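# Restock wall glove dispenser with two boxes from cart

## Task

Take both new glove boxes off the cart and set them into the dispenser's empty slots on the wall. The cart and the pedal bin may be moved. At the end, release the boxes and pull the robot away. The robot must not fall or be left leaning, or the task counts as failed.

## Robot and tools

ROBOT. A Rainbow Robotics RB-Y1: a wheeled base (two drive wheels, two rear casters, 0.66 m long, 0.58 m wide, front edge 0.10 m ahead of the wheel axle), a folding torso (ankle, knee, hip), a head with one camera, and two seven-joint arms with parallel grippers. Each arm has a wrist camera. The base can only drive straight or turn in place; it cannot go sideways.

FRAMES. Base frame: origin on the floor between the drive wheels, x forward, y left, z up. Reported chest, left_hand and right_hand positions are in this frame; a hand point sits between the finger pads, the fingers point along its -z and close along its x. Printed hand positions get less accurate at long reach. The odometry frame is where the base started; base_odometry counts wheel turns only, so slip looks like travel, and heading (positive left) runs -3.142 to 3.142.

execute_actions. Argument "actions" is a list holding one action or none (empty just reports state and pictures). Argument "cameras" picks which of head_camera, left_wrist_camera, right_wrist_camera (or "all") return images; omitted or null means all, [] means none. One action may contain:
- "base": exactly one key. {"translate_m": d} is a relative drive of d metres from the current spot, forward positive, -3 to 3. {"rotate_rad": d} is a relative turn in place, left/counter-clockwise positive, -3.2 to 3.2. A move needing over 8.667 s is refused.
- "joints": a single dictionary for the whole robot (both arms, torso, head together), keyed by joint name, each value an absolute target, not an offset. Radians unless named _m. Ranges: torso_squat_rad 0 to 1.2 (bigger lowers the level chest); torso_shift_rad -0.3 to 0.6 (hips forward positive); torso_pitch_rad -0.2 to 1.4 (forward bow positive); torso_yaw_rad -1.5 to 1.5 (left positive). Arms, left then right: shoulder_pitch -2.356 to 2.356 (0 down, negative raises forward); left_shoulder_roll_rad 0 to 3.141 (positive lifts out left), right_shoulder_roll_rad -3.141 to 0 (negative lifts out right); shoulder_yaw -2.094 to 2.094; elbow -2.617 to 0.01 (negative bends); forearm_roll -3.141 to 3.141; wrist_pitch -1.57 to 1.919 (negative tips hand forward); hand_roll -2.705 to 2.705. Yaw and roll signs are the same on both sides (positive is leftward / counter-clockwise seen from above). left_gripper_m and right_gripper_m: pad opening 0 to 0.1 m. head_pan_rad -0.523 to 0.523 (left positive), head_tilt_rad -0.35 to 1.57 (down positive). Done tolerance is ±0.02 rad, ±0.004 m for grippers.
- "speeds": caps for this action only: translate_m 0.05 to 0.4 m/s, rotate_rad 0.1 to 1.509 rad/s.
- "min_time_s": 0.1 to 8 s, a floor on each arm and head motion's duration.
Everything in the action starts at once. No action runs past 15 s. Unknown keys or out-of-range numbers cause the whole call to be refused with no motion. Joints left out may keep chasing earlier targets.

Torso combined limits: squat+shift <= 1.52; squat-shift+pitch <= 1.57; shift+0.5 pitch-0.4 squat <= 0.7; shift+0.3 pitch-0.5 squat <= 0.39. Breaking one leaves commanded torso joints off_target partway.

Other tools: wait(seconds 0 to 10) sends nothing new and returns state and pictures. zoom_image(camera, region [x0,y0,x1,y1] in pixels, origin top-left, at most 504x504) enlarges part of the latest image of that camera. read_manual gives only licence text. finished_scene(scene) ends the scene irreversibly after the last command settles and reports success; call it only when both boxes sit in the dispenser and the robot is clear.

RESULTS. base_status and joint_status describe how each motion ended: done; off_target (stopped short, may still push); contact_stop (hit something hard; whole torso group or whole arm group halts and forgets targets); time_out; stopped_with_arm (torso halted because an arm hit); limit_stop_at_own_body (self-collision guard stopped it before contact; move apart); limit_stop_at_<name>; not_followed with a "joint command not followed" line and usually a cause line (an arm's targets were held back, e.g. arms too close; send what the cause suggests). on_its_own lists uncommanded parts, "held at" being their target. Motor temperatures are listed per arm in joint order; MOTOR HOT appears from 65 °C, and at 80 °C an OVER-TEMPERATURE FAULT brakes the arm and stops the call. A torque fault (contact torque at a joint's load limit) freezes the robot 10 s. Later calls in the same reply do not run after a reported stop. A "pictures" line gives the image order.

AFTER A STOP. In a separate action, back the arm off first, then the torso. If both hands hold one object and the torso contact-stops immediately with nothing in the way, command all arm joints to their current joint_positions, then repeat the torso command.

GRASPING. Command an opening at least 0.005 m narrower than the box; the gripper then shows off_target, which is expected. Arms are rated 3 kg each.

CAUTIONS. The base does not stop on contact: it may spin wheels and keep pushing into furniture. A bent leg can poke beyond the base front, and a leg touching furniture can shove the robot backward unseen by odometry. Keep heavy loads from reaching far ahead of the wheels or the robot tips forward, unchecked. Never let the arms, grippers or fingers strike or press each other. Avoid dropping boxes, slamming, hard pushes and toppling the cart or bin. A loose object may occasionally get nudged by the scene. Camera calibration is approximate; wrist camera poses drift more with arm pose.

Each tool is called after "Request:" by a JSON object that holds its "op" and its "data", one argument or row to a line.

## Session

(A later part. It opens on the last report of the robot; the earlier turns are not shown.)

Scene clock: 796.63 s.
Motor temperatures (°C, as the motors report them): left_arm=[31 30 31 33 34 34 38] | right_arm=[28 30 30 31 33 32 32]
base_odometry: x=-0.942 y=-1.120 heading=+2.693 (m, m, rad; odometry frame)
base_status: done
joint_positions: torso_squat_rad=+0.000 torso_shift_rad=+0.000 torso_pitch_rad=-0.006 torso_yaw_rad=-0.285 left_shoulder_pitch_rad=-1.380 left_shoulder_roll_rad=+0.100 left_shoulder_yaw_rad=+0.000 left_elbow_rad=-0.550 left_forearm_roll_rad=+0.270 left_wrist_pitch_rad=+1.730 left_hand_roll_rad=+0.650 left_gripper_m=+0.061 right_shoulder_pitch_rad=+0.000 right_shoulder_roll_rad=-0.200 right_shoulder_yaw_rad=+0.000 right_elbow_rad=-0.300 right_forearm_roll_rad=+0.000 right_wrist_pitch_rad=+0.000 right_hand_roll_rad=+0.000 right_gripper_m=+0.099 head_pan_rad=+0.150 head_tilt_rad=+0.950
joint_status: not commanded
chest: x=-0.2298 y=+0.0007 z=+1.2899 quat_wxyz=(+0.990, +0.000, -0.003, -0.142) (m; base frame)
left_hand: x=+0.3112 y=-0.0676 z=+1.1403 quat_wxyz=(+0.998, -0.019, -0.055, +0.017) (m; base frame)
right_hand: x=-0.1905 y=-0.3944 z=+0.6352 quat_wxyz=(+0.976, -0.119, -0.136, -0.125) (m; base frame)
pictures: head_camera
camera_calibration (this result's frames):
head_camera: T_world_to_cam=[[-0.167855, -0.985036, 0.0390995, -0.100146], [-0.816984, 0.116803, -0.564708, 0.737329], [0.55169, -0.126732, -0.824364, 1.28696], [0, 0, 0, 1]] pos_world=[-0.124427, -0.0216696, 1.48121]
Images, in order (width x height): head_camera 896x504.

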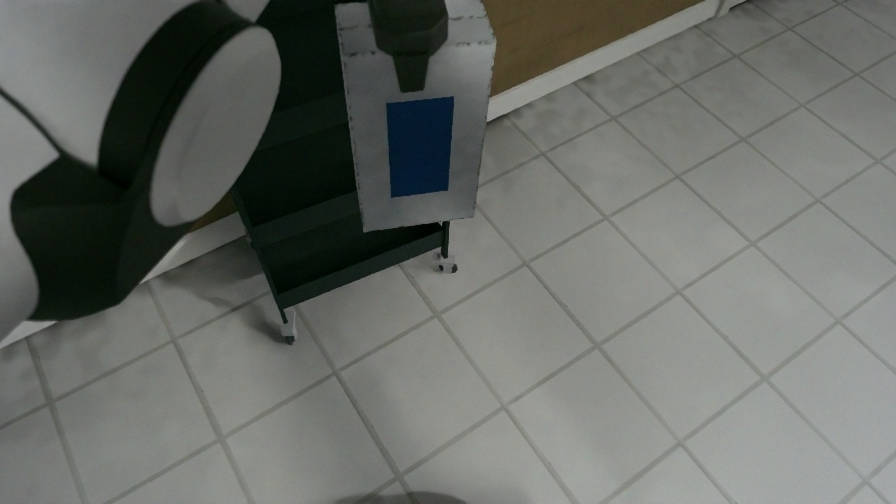

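Request:
{"op": "execute_actions", "data": {
  "actions": []
}}

Scene clock: 814.23 s.
Motor temperatures (°C, as the motors report them): left_arm=[31 30 31 33 34 34 38] | right_arm=[28 30 30 31 33 32 32]
base_odometry: x=-0.942 y=-1.120 heading=+2.693 (m, m, rad; odometry frame)
base_status: done
joint_positions: torso_squat_rad=+0.000 torso_shift_rad=+0.000 torso_pitch_rad=-0.006 torso_yaw_rad=-0.285 left_shoulder_pitch_rad=-1.380 left_shoulder_roll_rad=+0.100 left_shoulder_yaw_rad=+0.000 left_elbow_rad=-0.550 left_forearm_roll_rad=+0.270 left_wrist_pitch_rad=+1.730 left_hand_roll_rad=+0.650 left_gripper_m=+0.061 right_shoulder_pitch_rad=+0.000 right_shoulder_roll_rad=-0.200 right_shoulder_yaw_rad=+0.000 right_elbow_rad=-0.300 right_forearm_roll_rad=+0.000 right_wrist_pitch_rad=+0.000 right_hand_roll_rad=+0.000 right_gripper_m=+0.099 head_pan_rad=+0.150 head_tilt_rad=+0.950
joint_status: not commanded
chest: x=-0.2298 y=+0.0007 z=+1.2899 quat_wxyz=(+0.990, +0.000, -0.003, -0.142) (m; base frame)
left_hand: x=+0.3112 y=-0.0676 z=+1.1403 quat_wxyz=(+0.998, -0.019, -0.055, +0.017) (m; base frame)
right_hand: x=-0.1905 y=-0.3944 z=+0.6352 quat_wxyz=(+0.976, -0.119, -0.136, -0.125) (m; base frame)
pictures: head_camera, left_wrist_camera, right_wrist_camera
camera_calibration (this result's frames):
head_camera: T_world_to_cam=[[-0.167855, -0.985036, 0.0390994, -0.100146], [-0.816984, 0.116803, -0.564708, 0.737329], [0.55169, -0.126732, -0.824364, 1.28696], [0, 0, 0, 1]] pos_world=[-0.124426, -0.0216698, 1.48121]
left_wrist_camera: T_world_to_cam=[[0.992354, 0.0280968, 0.120185, -0.443863], [-0.0629166, -0.722577, 0.688421, -0.789273], [0.106185, -0.690719, -0.715284, 0.825935], [0, 0, 0, 1]] pos_world=[0.303109, 0.0126497, 1.18748]
right_wrist_camera: T_world_to_cam=[[-0.924932, 0.202299, -0.321832, 0.110061], [0.0371179, 0.890649, 0.453174, 0.0991022], [0.378316, 0.407209, -0.831299, 0.850645], [0, 0, 0, 1]] pos_world=[-0.223692, -0.456921, 0.697651]
Images, in order (width x height): head_camera 896x504, left_wrist_camera 644x364, right_wrist_camera 644x364.

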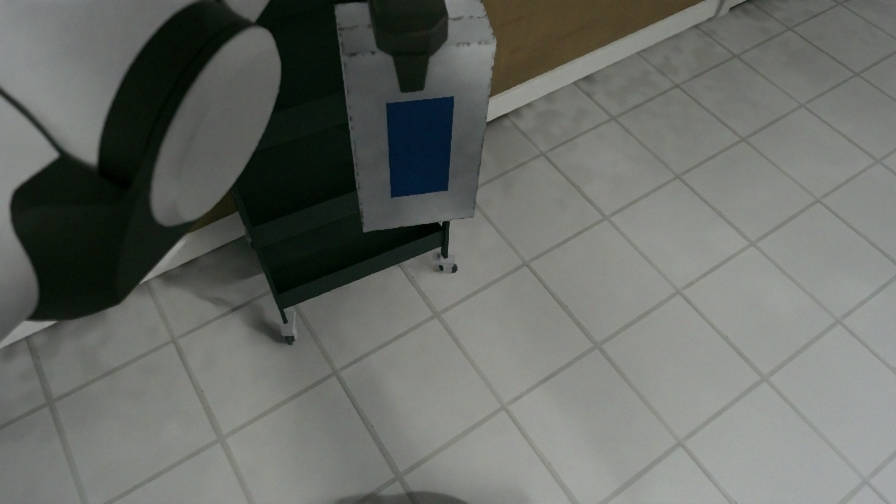

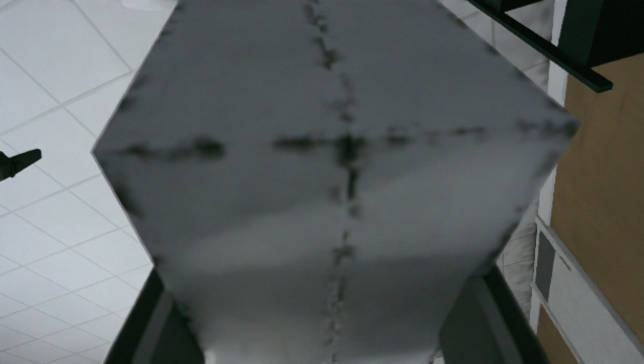

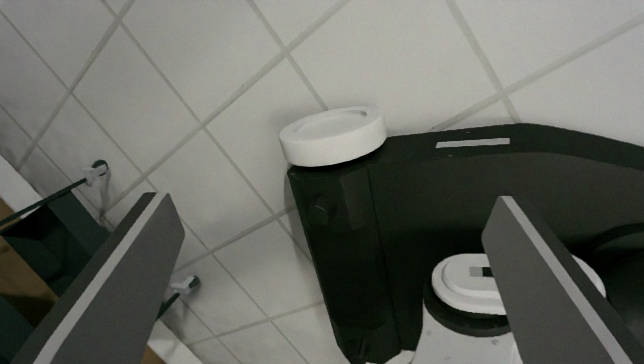

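Request:
{"op": "execute_actions", "data": {
  "actions": [
    {"base":{"rotate_rad":-2.693},"speeds":{"rotate_rad":0.6}}
  ],
  "cameras": []
}}

Request:
{"op": "execute_actions", "data": {
  "actions": [
    {"base":{"translate_m":1.572},"speeds":{"translate_m":0.3}}
  ],
  "cameras": []
}}

Request:
{"op": "execute_actions", "data": {
  "actions": [
    {"base":{"rotate_rad":-1.574},"speeds":{"rotate_rad":0.6}}
  ],
  "cameras": []
}}

Request:
{"op": "execute_actions", "data": {
  "actions": [
    {"base":{"translate_m":1.3},"speeds":{"translate_m":0.3},"joints":{"head_pan_rad":0,"head_tilt_rad":0.7}}
  ],
  "cameras": ["head_camera"]
}}

Scene clock: 829.10 s.
Motor temperatures (°C, as the motors report them): left_arm=[32 30 31 33 34 34 38] | right_arm=[28 30 30 31 33 32 32]
base_odometry: x=-0.942 y=-1.120 heading=+0.000 (m, m, rad; odometry frame)
base_status: done
joint_positions: torso_squat_rad=+0.000 torso_shift_rad=+0.000 torso_pitch_rad=-0.006 torso_yaw_rad=-0.285 left_shoulder_pitch_rad=-1.380 left_shoulder_roll_rad=+0.100 left_shoulder_yaw_rad=+0.000 left_elbow_rad=-0.550 left_forearm_roll_rad=+0.270 left_wrist_pitch_rad=+1.730 left_hand_roll_rad=+0.650 left_gripper_m=+0.061 right_shoulder_pitch_rad=+0.000 right_shoulder_roll_rad=-0.200 right_shoulder_yaw_rad=+0.000 right_elbow_rad=-0.300 right_forearm_roll_rad=+0.000 right_wrist_pitch_rad=+0.000 right_hand_roll_rad=+0.000 right_gripper_m=+0.099 head_pan_rad=+0.150 head_tilt_rad=+0.950
joint_status: not commanded
chest: x=-0.2298 y=+0.0007 z=+1.2899 quat_wxyz=(+0.990, +0.000, -0.003, -0.142) (m; base frame)
left_hand: x=+0.3112 y=-0.0677 z=+1.1403 quat_wxyz=(+0.998, -0.019, -0.055, +0.017) (m; base frame)
right_hand: x=-0.1904 y=-0.3944 z=+0.6352 quat_wxyz=(+0.976, -0.119, -0.136, -0.125) (m; base frame)
pictures: none
No camera images: the call's "cameras" was empty. Leave "cameras" out to get every camera's image.

Scene clock: 835.67 s.
Motor temperatures (°C, as the motors report them): left_arm=[32 30 31 33 34 34 38] | right_arm=[28 30 30 31 33 32 32]
base_odometry: x=+0.630 y=-1.121 heading=-0.001 (m, m, rad; odometry frame)
base_status: done
joint_positions: torso_squat_rad=+0.000 torso_shift_rad=+0.000 torso_pitch_rad=-0.006 torso_yaw_rad=-0.285 left_shoulder_pitch_rad=-1.380 left_shoulder_roll_rad=+0.100 left_shoulder_yaw_rad=+0.000 left_elbow_rad=-0.550 left_forearm_roll_rad=+0.270 left_wrist_pitch_rad=+1.730 left_hand_roll_rad=+0.650 left_gripper_m=+0.061 right_shoulder_pitch_rad=+0.000 right_shoulder_roll_rad=-0.200 right_shoulder_yaw_rad=+0.000 right_elbow_rad=-0.300 right_forearm_roll_rad=+0.000 right_wrist_pitch_rad=+0.000 right_hand_roll_rad=+0.000 right_gripper_m=+0.099 head_pan_rad=+0.150 head_tilt_rad=+0.950
joint_status: not commanded
chest: x=-0.2297 y=+0.0007 z=+1.2899 quat_wxyz=(+0.990, +0.000, -0.003, -0.142) (m; base frame)
left_hand: x=+0.3113 y=-0.0676 z=+1.1402 quat_wxyz=(+0.998, -0.019, -0.055, +0.017) (m; base frame)
right_hand: x=-0.1905 y=-0.3944 z=+0.6352 quat_wxyz=(+0.976, -0.119, -0.136, -0.125) (m; base frame)
pictures: none
No camera images: the call's "cameras" was empty. Leave "cameras" out to get every camera's image.

Scene clock: 839.83 s.
Motor temperatures (°C, as the motors report them): left_arm=[32 30 31 34 34 34 38] | right_arm=[28 30 30 31 33 32 32]
base_odometry: x=+0.630 y=-1.120 heading=-1.574 (m, m, rad; odometry frame)
base_status: done
joint_positions: torso_squat_rad=+0.000 torso_shift_rad=+0.000 torso_pitch_rad=-0.006 torso_yaw_rad=-0.285 left_shoulder_pitch_rad=-1.380 left_shoulder_roll_rad=+0.100 left_shoulder_yaw_rad=+0.000 left_elbow_rad=-0.550 left_forearm_roll_rad=+0.270 left_wrist_pitch_rad=+1.730 left_hand_roll_rad=+0.650 left_gripper_m=+0.061 right_shoulder_pitch_rad=+0.000 right_shoulder_roll_rad=-0.200 right_shoulder_yaw_rad=+0.000 right_elbow_rad=-0.300 right_forearm_roll_rad=+0.000 right_wrist_pitch_rad=+0.000 right_hand_roll_rad=+0.000 right_gripper_m=+0.099 head_pan_rad=+0.150 head_tilt_rad=+0.950
joint_status: not commanded
chest: x=-0.2297 y=+0.0007 z=+1.2899 quat_wxyz=(+0.990, +0.000, -0.003, -0.142) (m; base frame)
left_hand: x=+0.3113 y=-0.0676 z=+1.1402 quat_wxyz=(+0.998, -0.019, -0.055, +0.017) (m; base frame)
right_hand: x=-0.1905 y=-0.3944 z=+0.6352 quat_wxyz=(+0.976, -0.119, -0.136, -0.125) (m; base frame)
pictures: none
No camera images: the call's "cameras" was empty. Leave "cameras" out to get every camera's image.

Scene clock: 845.50 s.
Motor temperatures (°C, as the motors report them): left_arm=[32 30 31 34 34 34 38] | right_arm=[28 30 30 31 33 32 32]
base_odometry: x=+0.624 y=-2.420 heading=-1.575 (m, m, rad; odometry frame)
base_status: done
joint_positions: torso_squat_rad=+0.000 torso_shift_rad=+0.000 torso_pitch_rad=-0.006 torso_yaw_rad=-0.285 left_shoulder_pitch_rad=-1.380 left_shoulder_roll_rad=+0.100 left_shoulder_yaw_rad=+0.000 left_elbow_rad=-0.550 left_forearm_roll_rad=+0.270 left_wrist_pitch_rad=+1.730 left_hand_roll_rad=+0.650 left_gripper_m=+0.061 right_shoulder_pitch_rad=+0.000 right_shoulder_roll_rad=-0.200 right_shoulder_yaw_rad=+0.000 right_elbow_rad=-0.300 right_forearm_roll_rad=+0.000 right_wrist_pitch_rad=+0.000 right_hand_roll_rad=+0.000 right_gripper_m=+0.099 head_pan_rad=+0.000 head_tilt_rad=+0.700
joint_status: all done
chest: x=-0.2297 y=+0.0007 z=+1.2899 quat_wxyz=(+0.990, +0.000, -0.003, -0.142) (m; base frame)
left_hand: x=+0.3113 y=-0.0676 z=+1.1402 quat_wxyz=(+0.998, -0.019, -0.055, +0.017) (m; base frame)
right_hand: x=-0.1905 y=-0.3944 z=+0.6352 quat_wxyz=(+0.976, -0.119, -0.136, -0.125) (m; base frame)
pictures: head_camera
camera_calibration (this result's frames):
head_camera: T_world_to_cam=[[-0.321481, -0.94648, 0.0287235, -0.11669], [-0.631753, 0.191788, -0.75107, 1.05441], [0.705364, -0.2596, -0.659598, 1.07285], [0, 0, 0, 1]] pos_world=[-0.128136, -0.0341553, 1.50294]
Images, in order (width x height): head_camera 896x504.

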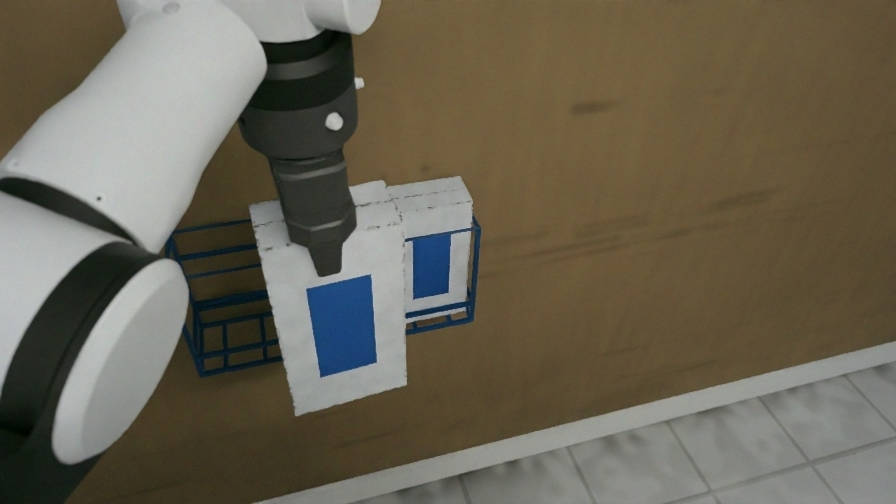

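Request:
{"op": "execute_actions", "data": {
  "actions": [
    {"base":{"translate_m":0.17},"speeds":{"translate_m":0.1},"joints":{"head_tilt_rad":0.85,"head_pan_rad":0.2}}
  ],
  "cameras": ["head_camera","left_wrist_camera"]
}}

Scene clock: 859.43 s.
Motor temperatures (°C, as the motors report them): left_arm=[32 30 31 34 34 34 38] | right_arm=[28 30 30 31 33 32 32]
base_odometry: x=+0.623 y=-2.590 heading=-1.576 (m, m, rad; odometry frame)
base_status: done
joint_positions: torso_squat_rad=+0.000 torso_shift_rad=+0.000 torso_pitch_rad=-0.006 torso_yaw_rad=-0.285 left_shoulder_pitch_rad=-1.380 left_shoulder_roll_rad=+0.100 left_shoulder_yaw_rad=+0.000 left_elbow_rad=-0.550 left_forearm_roll_rad=+0.270 left_wrist_pitch_rad=+1.730 left_hand_roll_rad=+0.650 left_gripper_m=+0.061 right_shoulder_pitch_rad=+0.000 right_shoulder_roll_rad=-0.200 right_shoulder_yaw_rad=+0.000 right_elbow_rad=-0.300 right_forearm_roll_rad=+0.000 right_wrist_pitch_rad=+0.000 right_hand_roll_rad=+0.000 right_gripper_m=+0.099 head_pan_rad=+0.200 head_tilt_rad=+0.850
joint_status: all done
chest: x=-0.2296 y=+0.0007 z=+1.2899 quat_wxyz=(+0.990, +0.000, -0.003, -0.142) (m; base frame)
left_hand: x=+0.3114 y=-0.0676 z=+1.1401 quat_wxyz=(+0.998, -0.019, -0.055, +0.017) (m; base frame)
right_hand: x=-0.1904 y=-0.3944 z=+0.6352 quat_wxyz=(+0.976, -0.119, -0.136, -0.125) (m; base frame)
pictures: head_camera, left_wrist_camera
camera_calibration (this result's frames):
head_camera: T_world_to_cam=[[-0.122161, -0.991863, 0.035843, -0.0857356], [-0.76169, 0.0705366, -0.644091, 0.867168], [0.636321, -0.105984, -0.764109, 1.21487], [0, 0, 0, 1]] pos_world=[-0.12301, -0.0174479, 1.4899]
left_wrist_camera: T_world_to_cam=[[0.992395, 0.0281069, 0.119846, -0.443611], [-0.0626686, -0.722617, 0.688402, -0.789195], [0.105952, -0.690677, -0.715359, 0.825948], [0, 0, 0, 1]] pos_world=[0.303269, 0.0126468, 1.1873]
Images, in order (width x height): head_camera 896x504, left_wrist_camera 644x364.

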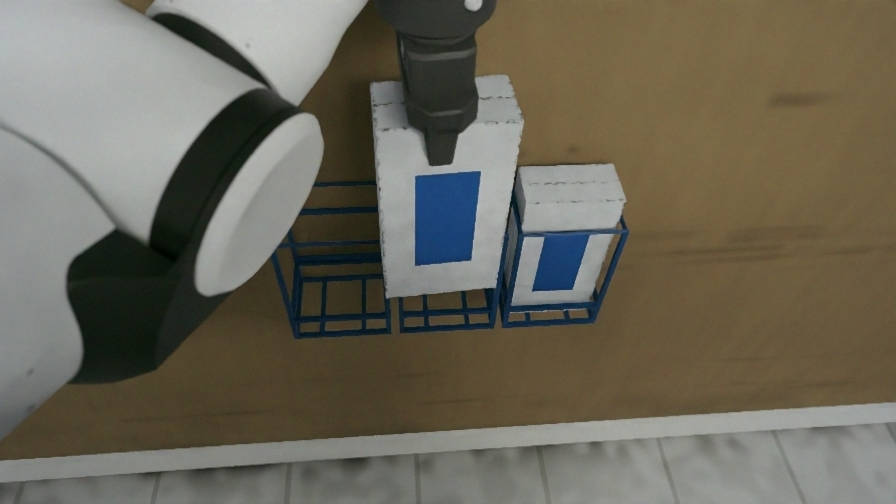

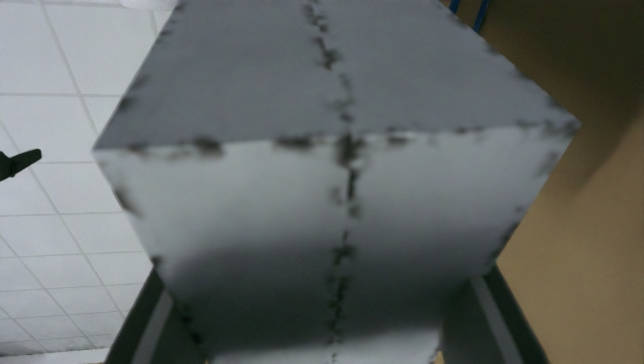

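Request:
{"op": "execute_actions", "data": {
  "actions": [
    {"base":{"translate_m":-0.3},"speeds":{"translate_m":0.2}}
  ],
  "cameras": []
}}

Request:
{"op": "execute_actions", "data": {
  "actions": [
    {"base":{"rotate_rad":-0.11},"speeds":{"rotate_rad":0.3}}
  ],
  "cameras": []
}}

Request:
{"op": "execute_actions", "data": {
  "actions": [
    {"base":{"translate_m":0.41},"speeds":{"translate_m":0.2}}
  ],
  "cameras": []
}}

Request:
{"op": "execute_actions", "data": {
  "actions": [
    {"base":{"rotate_rad":0.112},"speeds":{"rotate_rad":0.3}}
  ],
  "cameras": []
}}

Request:
{"op": "execute_actions", "data": {
  "actions": [
    {"joints":{"torso_squat_rad":0.35}}
  ],
  "cameras": ["head_camera"]
}}

Scene clock: 882.53 s.
Motor temperatures (°C, as the motors report them): left_arm=[33 30 31 34 34 34 38] | right_arm=[28 30 30 31 33 32 32]
base_odometry: x=+0.625 y=-2.291 heading=-1.577 (m, m, rad; odometry frame)
base_status: done
joint_positions: torso_squat_rad=+0.000 torso_shift_rad=+0.000 torso_pitch_rad=-0.006 torso_yaw_rad=-0.285 left_shoulder_pitch_rad=-1.380 left_shoulder_roll_rad=+0.100 left_shoulder_yaw_rad=+0.000 left_elbow_rad=-0.550 left_forearm_roll_rad=+0.270 left_wrist_pitch_rad=+1.730 left_hand_roll_rad=+0.650 left_gripper_m=+0.061 right_shoulder_pitch_rad=+0.000 right_shoulder_roll_rad=-0.200 right_shoulder_yaw_rad=+0.000 right_elbow_rad=-0.300 right_forearm_roll_rad=+0.000 right_wrist_pitch_rad=+0.000 right_hand_roll_rad=+0.000 right_gripper_m=+0.099 head_pan_rad=+0.200 head_tilt_rad=+0.850
joint_status: not commanded
chest: x=-0.2298 y=+0.0007 z=+1.2899 quat_wxyz=(+0.990, +0.000, -0.003, -0.142) (m; base frame)
left_hand: x=+0.3112 y=-0.0676 z=+1.1402 quat_wxyz=(+0.998, -0.019, -0.055, +0.017) (m; base frame)
right_hand: x=-0.1904 y=-0.3944 z=+0.6352 quat_wxyz=(+0.976, -0.119, -0.136, -0.125) (m; base frame)
pictures: none
No camera images: the call's "cameras" was empty. Leave "cameras" out to get every camera's image.

Scene clock: 883.83 s.
Motor temperatures (°C, as the motors report them): left_arm=[33 30 31 34 34 34 38] | right_arm=[28 30 30 31 33 32 32]
base_odometry: x=+0.625 y=-2.290 heading=-1.687 (m, m, rad; odometry frame)
base_status: done
joint_positions: torso_squat_rad=+0.000 torso_shift_rad=+0.000 torso_pitch_rad=-0.006 torso_yaw_rad=-0.285 left_shoulder_pitch_rad=-1.380 left_shoulder_roll_rad=+0.100 left_shoulder_yaw_rad=+0.000 left_elbow_rad=-0.550 left_forearm_roll_rad=+0.270 left_wrist_pitch_rad=+1.730 left_hand_roll_rad=+0.650 left_gripper_m=+0.061 right_shoulder_pitch_rad=+0.000 right_shoulder_roll_rad=-0.200 right_shoulder_yaw_rad=+0.000 right_elbow_rad=-0.300 right_forearm_roll_rad=+0.000 right_wrist_pitch_rad=+0.000 right_hand_roll_rad=+0.000 right_gripper_m=+0.099 head_pan_rad=+0.200 head_tilt_rad=+0.850
joint_status: not commanded
chest: x=-0.2298 y=+0.0008 z=+1.2899 quat_wxyz=(+0.990, +0.000, -0.003, -0.142) (m; base frame)
left_hand: x=+0.3112 y=-0.0676 z=+1.1402 quat_wxyz=(+0.998, -0.019, -0.055, +0.017) (m; base frame)
right_hand: x=-0.1904 y=-0.3944 z=+0.6353 quat_wxyz=(+0.976, -0.119, -0.136, -0.125) (m; base frame)
pictures: none
No camera images: the call's "cameras" was empty. Leave "cameras" out to get every camera's image.

Scene clock: 886.87 s.
Motor temperatures (°C, as the motors report them): left_arm=[33 30 31 34 34 34 38] | right_arm=[28 30 30 31 33 32 32]
base_odometry: x=+0.577 y=-2.698 heading=-1.687 (m, m, rad; odometry frame)
base_status: done
joint_positions: torso_squat_rad=+0.000 torso_shift_rad=+0.000 torso_pitch_rad=-0.006 torso_yaw_rad=-0.285 left_shoulder_pitch_rad=-1.380 left_shoulder_roll_rad=+0.099 left_shoulder_yaw_rad=+0.000 left_elbow_rad=-0.549 left_forearm_roll_rad=+0.271 left_wrist_pitch_rad=+1.731 left_hand_roll_rad=+0.650 left_gripper_m=+0.062 right_shoulder_pitch_rad=+0.000 right_shoulder_roll_rad=-0.200 right_shoulder_yaw_rad=+0.000 right_elbow_rad=-0.300 right_forearm_roll_rad=+0.000 right_wrist_pitch_rad=+0.000 right_hand_roll_rad=+0.000 right_gripper_m=+0.099 head_pan_rad=+0.200 head_tilt_rad=+0.850
joint_status: not commanded
chest: x=-0.2298 y=+0.0008 z=+1.2899 quat_wxyz=(+0.990, +0.000, -0.003, -0.142) (m; base frame)
left_hand: x=+0.3106 y=-0.0678 z=+1.1400 quat_wxyz=(+0.998, -0.019, -0.054, +0.017) (m; base frame)
right_hand: x=-0.1904 y=-0.3944 z=+0.6353 quat_wxyz=(+0.976, -0.119, -0.136, -0.125) (m; base frame)
pictures: none
No camera images: the call's "cameras" was empty. Leave "cameras" out to get every camera's image.

Scene clock: 888.17 s.
Motor temperatures (°C, as the motors report them): left_arm=[33 30 31 34 34 34 38] | right_arm=[28 30 30 31 33 32 32]
base_odometry: x=+0.577 y=-2.698 heading=-1.576 (m, m, rad; odometry frame)
base_status: done
joint_positions: torso_squat_rad=+0.000 torso_shift_rad=+0.000 torso_pitch_rad=-0.006 torso_yaw_rad=-0.285 left_shoulder_pitch_rad=-1.379 left_shoulder_roll_rad=+0.096 left_shoulder_yaw_rad=+0.000 left_elbow_rad=-0.549 left_forearm_roll_rad=+0.271 left_wrist_pitch_rad=+1.731 left_hand_roll_rad=+0.650 left_gripper_m=+0.062 right_shoulder_pitch_rad=+0.000 right_shoulder_roll_rad=-0.200 right_shoulder_yaw_rad=+0.000 right_elbow_rad=-0.300 right_forearm_roll_rad=+0.000 right_wrist_pitch_rad=+0.000 right_hand_roll_rad=+0.000 right_gripper_m=+0.099 head_pan_rad=+0.200 head_tilt_rad=+0.850
joint_status: not commanded
chest: x=-0.2301 y=+0.0006 z=+1.2899 quat_wxyz=(+0.990, +0.000, -0.003, -0.142) (m; base frame)
left_hand: x=+0.3092 y=-0.0693 z=+1.1395 quat_wxyz=(+0.998, -0.019, -0.053, +0.015) (m; base frame)
right_hand: x=-0.1906 y=-0.3945 z=+0.6352 quat_wxyz=(+0.976, -0.119, -0.136, -0.125) (m; base frame)
pictures: none
No camera images: the call's "cameras" was empty. Leave "cameras" out to get every camera's image.

Scene clock: 890.17 s.
Motor temperatures (°C, as the motors report them): left_arm=[32 30 31 34 34 34 38] | right_arm=[28 30 30 31 33 32 32]
base_odometry: x=+0.577 y=-2.698 heading=-1.576 (m, m, rad; odometry frame)
base_status: not commanded
joint_positions: torso_squat_rad=+0.350 torso_shift_rad=-0.002 torso_pitch_rad=-0.010 torso_yaw_rad=-0.285 left_shoulder_pitch_rad=-1.389 left_shoulder_roll_rad=+0.102 left_shoulder_yaw_rad=+0.000 left_elbow_rad=-0.554 left_forearm_roll_rad=+0.270 left_wrist_pitch_rad=+1.732 left_hand_roll_rad=+0.650 left_gripper_m=+0.065 right_shoulder_pitch_rad=+0.000 right_shoulder_roll_rad=-0.200 right_shoulder_yaw_rad=+0.000 right_elbow_rad=-0.300 right_forearm_roll_rad=+0.000 right_wrist_pitch_rad=+0.000 right_hand_roll_rad=+0.000 right_gripper_m=+0.099 head_pan_rad=+0.200 head_tilt_rad=+0.850
joint_status: all done
chest: x=-0.2325 y=+0.0010 z=+1.2474 quat_wxyz=(+0.990, +0.000, -0.005, -0.142) (m; base frame)
left_hand: x=+0.3113 y=-0.0690 z=+1.1068 quat_wxyz=(+0.998, -0.021, -0.063, +0.016) (m; base frame)
right_hand: x=-0.1900 y=-0.3944 z=+0.5931 quat_wxyz=(+0.975, -0.119, -0.138, -0.125) (m; base frame)
pictures: head_camera
camera_calibration (this result's frames):
head_camera: T_world_to_cam=[[-0.122135, -0.991869, 0.0357501, -0.0841432], [-0.75859, 0.0700613, -0.647791, 0.84289], [0.640019, -0.106237, -0.760979, 1.18116], [0, 0, 0, 1]] pos_world=[-0.126833, -0.0170297, 1.44786]
Images, in order (width x height): head_camera 896x504.

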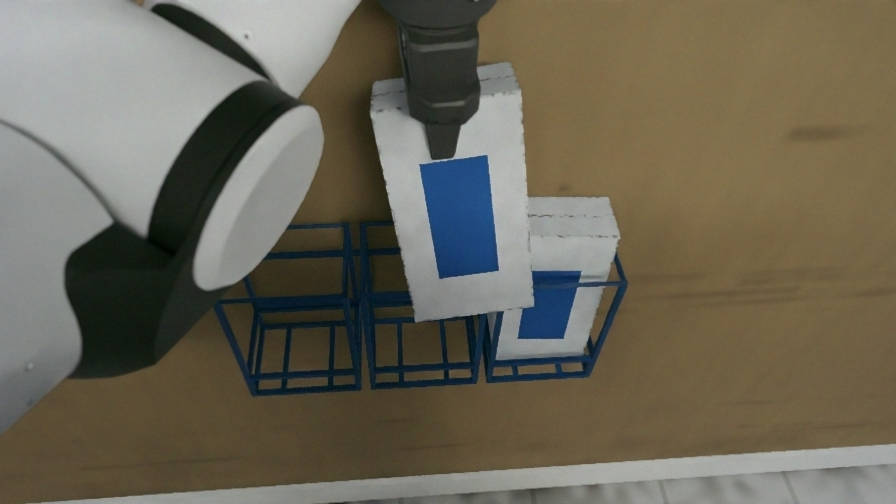

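Request:
{"op": "execute_actions", "data": {
  "actions": [
    {"joints":{"torso_squat_rad":0.0},"base":{"translate_m":-0.05},"speeds":{"translate_m":0.05}}
  ],
  "cameras": ["head_camera","left_wrist_camera"]
}}

Scene clock: 896.20 s.
Motor temperatures (°C, as the motors report them): left_arm=[32 30 31 34 34 35 38] | right_arm=[28 30 30 31 33 32 32]
base_odometry: x=+0.578 y=-2.648 heading=-1.575 (m, m, rad; odometry frame)
base_status: done
joint_positions: torso_squat_rad=+0.000 torso_shift_rad=+0.000 torso_pitch_rad=-0.006 torso_yaw_rad=-0.285 left_shoulder_pitch_rad=-1.380 left_shoulder_roll_rad=+0.100 left_shoulder_yaw_rad=+0.000 left_elbow_rad=-0.550 left_forearm_roll_rad=+0.270 left_wrist_pitch_rad=+1.730 left_hand_roll_rad=+0.650 left_gripper_m=+0.061 right_shoulder_pitch_rad=+0.000 right_shoulder_roll_rad=-0.200 right_shoulder_yaw_rad=+0.000 right_elbow_rad=-0.300 right_forearm_roll_rad=+0.000 right_wrist_pitch_rad=+0.000 right_hand_roll_rad=+0.000 right_gripper_m=+0.099 head_pan_rad=+0.200 head_tilt_rad=+0.850
joint_status: all done
on_its_own: left_gripper_m moved -0.005 toward your old target +0.050
chest: x=-0.2296 y=+0.0008 z=+1.2899 quat_wxyz=(+0.990, +0.000, -0.003, -0.142) (m; base frame)
left_hand: x=+0.3115 y=-0.0674 z=+1.1402 quat_wxyz=(+0.998, -0.019, -0.055, +0.017) (m; base frame)
right_hand: x=-0.1904 y=-0.3944 z=+0.6353 quat_wxyz=(+0.976, -0.119, -0.136, -0.125) (m; base frame)
pictures: head_camera, left_wrist_camera
camera_calibration (this result's frames):
head_camera: T_world_to_cam=[[-0.122051, -0.99187, 0.0360327, -0.0858337], [-0.761713, 0.0703316, -0.644086, 0.867119], [0.636315, -0.106058, -0.764104, 1.2149], [0, 0, 0, 1]] pos_world=[-0.123042, -0.0172715, 1.4899]
left_wrist_camera: T_world_to_cam=[[0.992355, 0.028574, 0.120065, -0.443929], [-0.0625263, -0.722347, 0.688698, -0.789482], [0.106407, -0.69094, -0.715038, 0.825663], [0, 0, 0, 1]] pos_world=[0.303315, 0.012888, 1.1874]
Images, in order (width x height): head_camera 896x504, left_wrist_camera 644x364.

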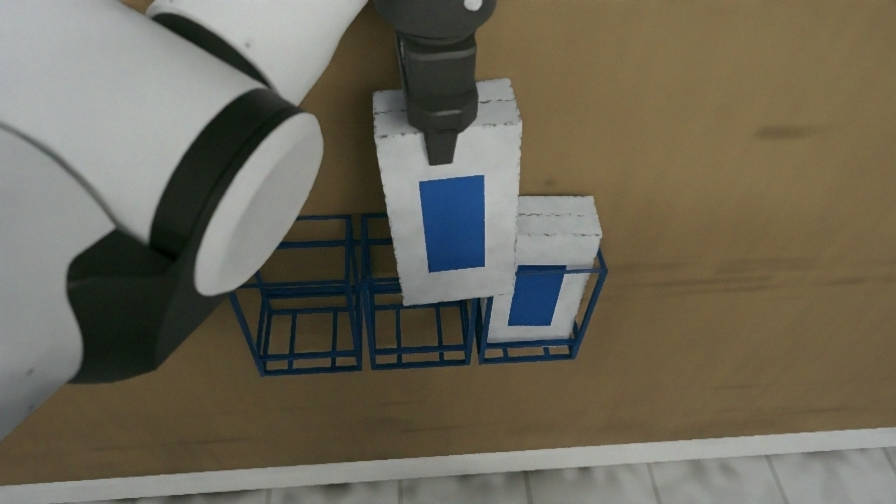

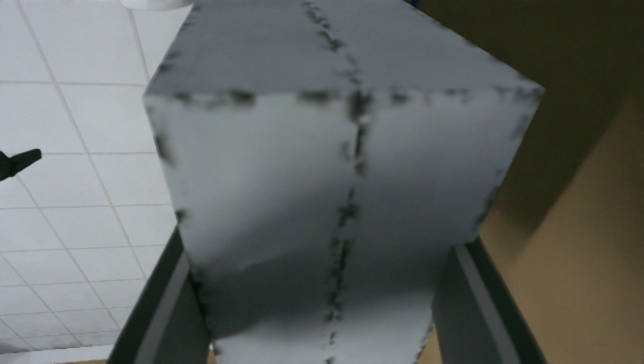

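Request:
{"op": "execute_actions", "data": {
  "actions": [
    {"joints":{"torso_yaw_rad":-0.24,"left_hand_roll_rad":0.605,"left_wrist_pitch_rad":1.66},"min_time_s":4,"base":{"translate_m":0.04},"speeds":{"translate_m":0.05}}
  ],
  "cameras": ["head_camera"]
}}

Request:
{"op": "execute_actions", "data": {
  "actions": [
    {"joints":{"torso_squat_rad":0.4,"head_tilt_rad":0.95}}
  ],
  "cameras": ["head_camera"]
}}

Scene clock: 918.17 s.
Motor temperatures (°C, as the motors report them): left_arm=[32 30 31 34 34 35 38] | right_arm=[28 30 30 31 33 32 32]
base_odometry: x=+0.577 y=-2.688 heading=-1.575 (m, m, rad; odometry frame)
base_status: done
joint_positions: torso_squat_rad=+0.000 torso_shift_rad=+0.000 torso_pitch_rad=-0.006 torso_yaw_rad=-0.240 left_shoulder_pitch_rad=-1.376 left_shoulder_roll_rad=+0.098 left_shoulder_yaw_rad=+0.000 left_elbow_rad=-0.547 left_forearm_roll_rad=+0.271 left_wrist_pitch_rad=+1.682 left_hand_roll_rad=+0.620 left_gripper_m=+0.061 right_shoulder_pitch_rad=+0.000 right_shoulder_roll_rad=-0.200 right_shoulder_yaw_rad=+0.000 right_elbow_rad=-0.300 right_forearm_roll_rad=+0.000 right_wrist_pitch_rad=+0.000 right_hand_roll_rad=+0.000 right_gripper_m=+0.099 head_pan_rad=+0.200 head_tilt_rad=+0.850
joint_status: left_wrist_pitch_rad contact_stop (moved -0.048 of -0.070); the others done
on_its_own: left_wrist_pitch_rad is held at +1.681, not at your +1.660, since a contact_stop
chest: x=-0.2303 y=+0.0008 z=+1.2899 quat_wxyz=(+0.993, +0.000, -0.003, -0.120) (m; base frame)
left_hand: x=+0.3211 y=-0.0490 z=+1.1393 quat_wxyz=(+0.997, -0.030, -0.073, +0.024) (m; base frame)
right_hand: x=-0.1727 y=-0.3924 z=+0.6354 quat_wxyz=(+0.978, -0.116, -0.139, -0.103) (m; base frame)
pictures: head_camera
camera_calibration (this result's frames):
head_camera: T_world_to_cam=[[-0.0773037, -0.996351, 0.0361751, -0.0757889], [-0.763562, 0.0358333, -0.64474, 0.86709], [0.641091, -0.0774627, -0.763546, 1.21565], [0, 0, 0, 1]] pos_world=[-0.123126, -0.0124153, 1.49]
Images, in order (width x height): head_camera 896x504.

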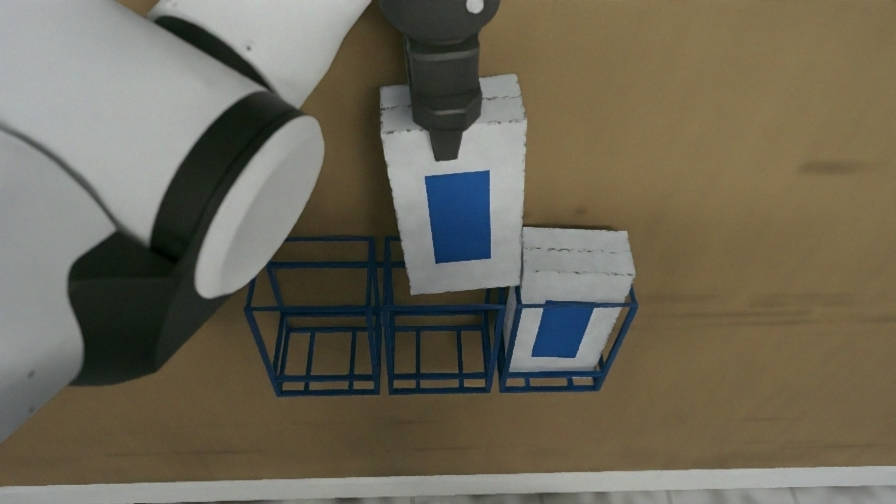

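not run: a stop came earlier in this reply.

Request:
{"op": "execute_actions", "data": {
  "actions": [
    {"joints":{"torso_yaw_rad":-0.205,"left_hand_roll_rad":0.58,"left_wrist_pitch_rad":1.681,"left_shoulder_pitch_rad":-1.38,"left_elbow_rad":-0.55},"min_time_s":3,"base":{"translate_m":-0.01},"speeds":{"translate_m":0.05}}
  ],
  "cameras": []
}}

Request:
{"op": "execute_actions", "data": {
  "actions": [
    {"joints":{"torso_squat_rad":0.45,"head_tilt_rad":0.95}}
  ],
  "cameras": ["head_camera"]
}}

Scene clock: 928.63 s.
Motor temperatures (°C, as the motors report them): left_arm=[33 30 31 34 34 35 38] | right_arm=[28 30 30 31 33 32 32]
base_odometry: x=+0.577 y=-2.678 heading=-1.575 (m, m, rad; odometry frame)
base_status: done
joint_positions: torso_squat_rad=+0.000 torso_shift_rad=+0.000 torso_pitch_rad=-0.006 torso_yaw_rad=-0.205 left_shoulder_pitch_rad=-1.379 left_shoulder_roll_rad=+0.098 left_shoulder_yaw_rad=+0.000 left_elbow_rad=-0.549 left_forearm_roll_rad=+0.270 left_wrist_pitch_rad=+1.681 left_hand_roll_rad=+0.580 left_gripper_m=+0.061 right_shoulder_pitch_rad=+0.000 right_shoulder_roll_rad=-0.200 right_shoulder_yaw_rad=+0.000 right_elbow_rad=-0.300 right_forearm_roll_rad=+0.000 right_wrist_pitch_rad=+0.000 right_hand_roll_rad=+0.000 right_gripper_m=+0.099 head_pan_rad=+0.200 head_tilt_rad=+0.850
joint_status: all done
chest: x=-0.2297 y=+0.0007 z=+1.2899 quat_wxyz=(+0.995, +0.000, -0.003, -0.102) (m; base frame)
left_hand: x=+0.3239 y=-0.0307 z=+1.1411 quat_wxyz=(+0.996, -0.028, -0.076, +0.021) (m; base frame)
right_hand: x=-0.1590 y=-0.3903 z=+0.6354 quat_wxyz=(+0.980, -0.113, -0.141, -0.086) (m; base frame)
pictures: none
No camera images: the call's "cameras" was empty. Leave "cameras" out to get every camera's image.

Scene clock: 931.00 s.
Motor temperatures (°C, as the motors report them): left_arm=[33 30 31 34 34 35 38] | right_arm=[28 30 30 31 33 32 32]
base_odometry: x=+0.577 y=-2.678 heading=-1.575 (m, m, rad; odometry frame)
base_status: not commanded
joint_positions: torso_squat_rad=+0.450 torso_shift_rad=+0.000 torso_pitch_rad=-0.006 torso_yaw_rad=-0.205 left_shoulder_pitch_rad=-1.380 left_shoulder_roll_rad=+0.099 left_shoulder_yaw_rad=+0.000 left_elbow_rad=-0.550 left_forearm_roll_rad=+0.270 left_wrist_pitch_rad=+1.681 left_hand_roll_rad=+0.580 left_gripper_m=+0.061 right_shoulder_pitch_rad=+0.000 right_shoulder_roll_rad=-0.200 right_shoulder_yaw_rad=+0.000 right_elbow_rad=-0.300 right_forearm_roll_rad=+0.000 right_wrist_pitch_rad=+0.000 right_hand_roll_rad=+0.000 right_gripper_m=+0.099 head_pan_rad=+0.200 head_tilt_rad=+0.950
joint_status: all done
chest: x=-0.2298 y=+0.0007 z=+1.2202 quat_wxyz=(+0.995, +0.000, -0.003, -0.102) (m; base frame)
left_hand: x=+0.3242 y=-0.0307 z=+1.0721 quat_wxyz=(+0.996, -0.028, -0.077, +0.021) (m; base frame)
right_hand: x=-0.1590 y=-0.3904 z=+0.5658 quat_wxyz=(+0.980, -0.113, -0.141, -0.086) (m; base frame)
pictures: head_camera
camera_calibration (this result's frames):
head_camera: T_world_to_cam=[[-0.0387137, -0.998454, 0.0398744, -0.0698277], [-0.825191, 0.00944066, -0.564775, 0.696102], [0.563526, -0.0547685, -0.824281, 1.23214], [0, 0, 0, 1]] pos_world=[-0.122627, -0.00880909, 1.41155]
Images, in order (width x height): head_camera 896x504.

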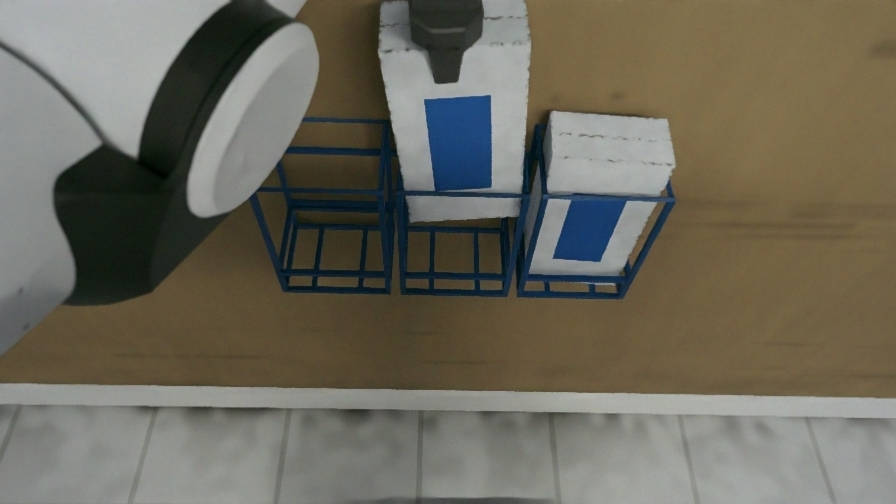

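Inside the rail. Lower more.

Request:
{"op": "execute_actions", "data": {
  "actions": [
    {"joints":{"torso_squat_rad":0.85,"head_tilt_rad":0.8}}
  ],
  "cameras": ["head_camera"]
}}

Scene clock: 935.87 s.
Motor temperatures (°C, as the motors report them): left_arm=[33 30 31 34 34 35 38] | right_arm=[28 30 30 31 33 32 32]
base_odometry: x=+0.577 y=-2.678 heading=-1.575 (m, m, rad; odometry frame)
base_status: not commanded
joint_positions: torso_squat_rad=+0.782 torso_shift_rad=-0.002 torso_pitch_rad=-0.012 torso_yaw_rad=-0.205 left_shoulder_pitch_rad=-1.387 left_shoulder_roll_rad=+0.100 left_shoulder_yaw_rad=+0.000 left_elbow_rad=-0.554 left_forearm_roll_rad=+0.270 left_wrist_pitch_rad=+1.681 left_hand_roll_rad=+0.580 left_gripper_m=+0.062 right_shoulder_pitch_rad=+0.000 right_shoulder_roll_rad=-0.200 right_shoulder_yaw_rad=+0.000 right_elbow_rad=-0.300 right_forearm_roll_rad=+0.000 right_wrist_pitch_rad=+0.000 right_hand_roll_rad=+0.000 right_gripper_m=+0.099 head_pan_rad=+0.200 head_tilt_rad=+0.800
joint_status: torso_squat_rad contact_stop (moved +0.332 of +0.400); the others done
on_its_own: torso_squat_rad is held at +0.782, not at your +0.850, since a contact_stop
chest: x=-0.2326 y=+0.0006 z=+1.0866 quat_wxyz=(+0.995, +0.000, -0.006, -0.102) (m; base frame)
left_hand: x=+0.3240 y=-0.0323 z=+0.9465 quat_wxyz=(+0.996, -0.030, -0.085, +0.020) (m; base frame)
right_hand: x=-0.1580 y=-0.3905 z=+0.4325 quat_wxyz=(+0.979, -0.113, -0.144, -0.087) (m; base frame)
pictures: head_camera
camera_calibration (this result's frames):
head_camera: T_world_to_cam=[[-0.0445663, -0.998423, 0.0341418, -0.0586552], [-0.72758, 0.00901982, -0.685963, 0.794159], [0.684573, -0.0554118, -0.726835, 1.02472], [0, 0, 0, 1]] pos_world=[-0.126297, -0.0089442, 1.29157]
Images, in order (width x height): head_camera 896x504.

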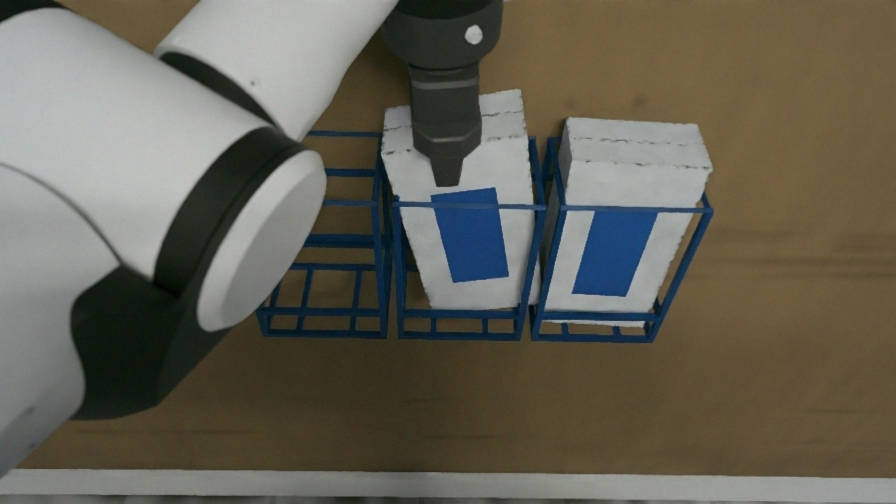

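Mostly in; release.

Request:
{"op": "execute_actions", "data": {
  "actions": [
    {"joints":{"left_gripper_m":0.095,"torso_squat_rad":0.76}}
  ],
  "cameras": []
}}

Request:
{"op": "execute_actions", "data": {
  "actions": [
    {"joints":{"torso_squat_rad":0.4}}
  ],
  "cameras": ["head_camera"]
}}

Scene clock: 940.03 s.
Motor temperatures (°C, as the motors report them): left_arm=[32 30 31 34 34 34 38] | right_arm=[28 30 30 31 33 32 32]
base_odometry: x=+0.577 y=-2.678 heading=-1.575 (m, m, rad; odometry frame)
base_status: not commanded
joint_positions: torso_squat_rad=+0.760 torso_shift_rad=-0.001 torso_pitch_rad=-0.010 torso_yaw_rad=-0.205 left_shoulder_pitch_rad=-1.381 left_shoulder_roll_rad=+0.099 left_shoulder_yaw_rad=+0.000 left_elbow_rad=-0.550 left_forearm_roll_rad=+0.270 left_wrist_pitch_rad=+1.681 left_hand_roll_rad=+0.580 left_gripper_m=+0.095 right_shoulder_pitch_rad=+0.000 right_shoulder_roll_rad=-0.200 right_shoulder_yaw_rad=+0.000 right_elbow_rad=-0.300 right_forearm_roll_rad=+0.000 right_wrist_pitch_rad=+0.000 right_hand_roll_rad=+0.000 right_gripper_m=+0.099 head_pan_rad=+0.200 head_tilt_rad=+0.800
joint_status: all done
chest: x=-0.2318 y=+0.0006 z=+1.0973 quat_wxyz=(+0.995, +0.000, -0.005, -0.102) (m; base frame)
left_hand: x=+0.3230 y=-0.0312 z=+0.9520 quat_wxyz=(+0.996, -0.029, -0.080, +0.021) (m; base frame)
right_hand: x=-0.1584 y=-0.3905 z=+0.4431 quat_wxyz=(+0.979, -0.113, -0.143, -0.086) (m; base frame)
pictures: none
No camera images: the call's "cameras" was empty. Leave "cameras" out to get every camera's image.

Scene clock: 942.07 s.
Motor temperatures (°C, as the motors report them): left_arm=[32 30 31 34 34 34 38] | right_arm=[28 30 30 31 33 32 32]
base_odometry: x=+0.577 y=-2.678 heading=-1.575 (m, m, rad; odometry frame)
base_status: not commanded
joint_positions: torso_squat_rad=+0.400 torso_shift_rad=-0.001 torso_pitch_rad=-0.010 torso_yaw_rad=-0.205 left_shoulder_pitch_rad=-1.381 left_shoulder_roll_rad=+0.099 left_shoulder_yaw_rad=+0.000 left_elbow_rad=-0.550 left_forearm_roll_rad=+0.270 left_wrist_pitch_rad=+1.681 left_hand_roll_rad=+0.580 left_gripper_m=+0.095 right_shoulder_pitch_rad=+0.000 right_shoulder_roll_rad=-0.200 right_shoulder_yaw_rad=+0.000 right_elbow_rad=-0.300 right_forearm_roll_rad=+0.000 right_wrist_pitch_rad=+0.000 right_hand_roll_rad=+0.000 right_gripper_m=+0.099 head_pan_rad=+0.200 head_tilt_rad=+0.800
joint_status: all done
chest: x=-0.2319 y=+0.0007 z=+1.2346 quat_wxyz=(+0.995, +0.000, -0.005, -0.102) (m; base frame)
left_hand: x=+0.3229 y=-0.0310 z=+1.0891 quat_wxyz=(+0.996, -0.029, -0.079, +0.021) (m; base frame)
right_hand: x=-0.1586 y=-0.3904 z=+0.5804 quat_wxyz=(+0.979, -0.113, -0.143, -0.086) (m; base frame)
pictures: head_camera
camera_calibration (this result's frames):
head_camera: T_world_to_cam=[[-0.0445178, -0.998422, 0.0342291, -0.0636373], [-0.728925, 0.00903337, -0.684534, 0.894196], [0.683145, -0.0554244, -0.728176, 1.13317], [0, 0, 0, 1]] pos_world=[-0.125152, -0.00880905, 1.43944]
Images, in order (width x height): head_camera 896x504.

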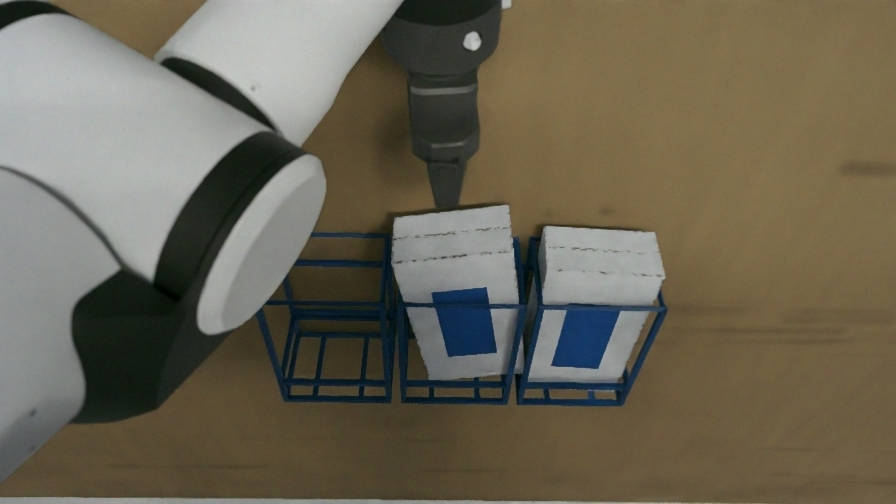

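Request:
{"op": "execute_actions", "data": {
  "actions": [
    {"joints":{"left_gripper_m":0.0,"torso_yaw_rad":-0.27}}
  ],
  "cameras": []
}}

Request:
{"op": "execute_actions", "data": {
  "actions": [
    {"joints":{"torso_squat_rad":0.82}}
  ],
  "cameras": ["head_camera"]
}}

Scene clock: 954.37 s.
Motor temperatures (°C, as the motors report them): left_arm=[32 30 31 34 34 34 38] | right_arm=[28 30 30 31 33 32 32]
base_odometry: x=+0.577 y=-2.678 heading=-1.575 (m, m, rad; odometry frame)
base_status: not commanded
joint_positions: torso_squat_rad=+0.400 torso_shift_rad=-0.001 torso_pitch_rad=-0.010 torso_yaw_rad=-0.270 left_shoulder_pitch_rad=-1.381 left_shoulder_roll_rad=+0.099 left_shoulder_yaw_rad=+0.000 left_elbow_rad=-0.550 left_forearm_roll_rad=+0.270 left_wrist_pitch_rad=+1.681 left_hand_roll_rad=+0.580 left_gripper_m=+0.000 right_shoulder_pitch_rad=+0.000 right_shoulder_roll_rad=-0.200 right_shoulder_yaw_rad=+0.000 right_elbow_rad=-0.300 right_forearm_roll_rad=+0.000 right_wrist_pitch_rad=+0.000 right_hand_roll_rad=+0.000 right_gripper_m=+0.099 head_pan_rad=+0.200 head_tilt_rad=+0.800
joint_status: all done
chest: x=-0.2319 y=+0.0007 z=+1.2346 quat_wxyz=(+0.991, +0.001, -0.005, -0.135) (m; base frame)
left_hand: x=+0.3196 y=-0.0668 z=+1.0891 quat_wxyz=(+0.996, -0.031, -0.078, -0.011) (m; base frame)
right_hand: x=-0.1841 y=-0.3939 z=+0.5802 quat_wxyz=(+0.976, -0.117, -0.139, -0.118) (m; base frame)
pictures: none
No camera images: the call's "cameras" was empty. Leave "cameras" out to get every camera's image.

Scene clock: 956.33 s.
Motor temperatures (°C, as the motors report them): left_arm=[32 30 31 34 34 34 38] | right_arm=[28 30 30 31 33 32 32]
base_odometry: x=+0.577 y=-2.678 heading=-1.575 (m, m, rad; odometry frame)
base_status: not commanded
joint_positions: torso_squat_rad=+0.723 torso_shift_rad=-0.004 torso_pitch_rad=-0.017 torso_yaw_rad=-0.270 left_shoulder_pitch_rad=-1.388 left_shoulder_roll_rad=+0.102 left_shoulder_yaw_rad=+0.000 left_elbow_rad=-0.554 left_forearm_roll_rad=+0.270 left_wrist_pitch_rad=+1.681 left_hand_roll_rad=+0.580 left_gripper_m=+0.000 right_shoulder_pitch_rad=+0.000 right_shoulder_roll_rad=-0.200 right_shoulder_yaw_rad=+0.000 right_elbow_rad=-0.300 right_forearm_roll_rad=+0.000 right_wrist_pitch_rad=+0.000 right_hand_roll_rad=+0.000 right_gripper_m=+0.099 head_pan_rad=+0.200 head_tilt_rad=+0.800
joint_status: torso_squat_rad contact_stop (moved +0.323 of +0.420)
on_its_own: torso_squat_rad is held at +0.723, not at your +0.820, since a contact_stop
chest: x=-0.2351 y=+0.0007 z=+1.1147 quat_wxyz=(+0.991, +0.001, -0.008, -0.134) (m; base frame)
left_hand: x=+0.3198 y=-0.0673 z=+0.9784 quat_wxyz=(+0.996, -0.033, -0.088, -0.012) (m; base frame)
right_hand: x=-0.1827 y=-0.3940 z=+0.4606 quat_wxyz=(+0.976, -0.117, -0.142, -0.118) (m; base frame)
pictures: head_camera
camera_calibration (this result's frames):
head_camera: T_world_to_cam=[[-0.109127, -0.993479, 0.0330311, -0.073549], [-0.722078, 0.0563906, -0.689509, 0.816844], [0.68315, -0.0990949, -0.723523, 1.04285], [0, 0, 0, 1]] pos_world=[-0.130621, -0.0157911, 1.32017]
Images, in order (width x height): head_camera 896x504.

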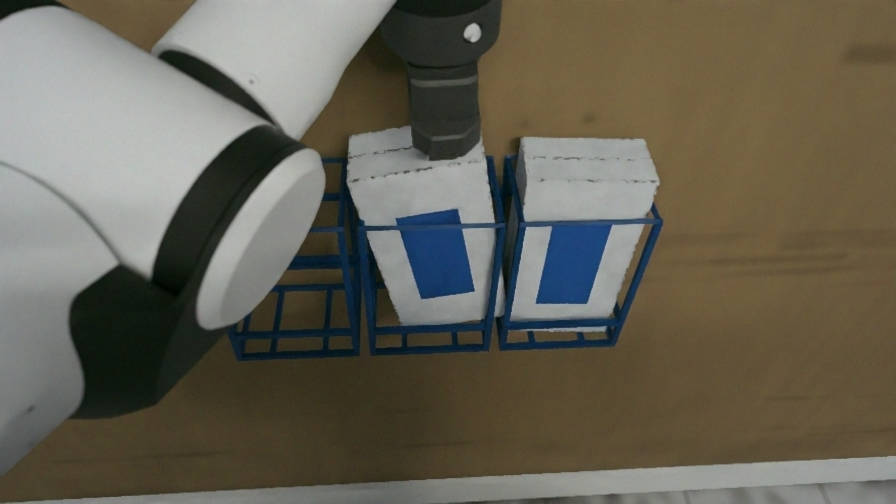

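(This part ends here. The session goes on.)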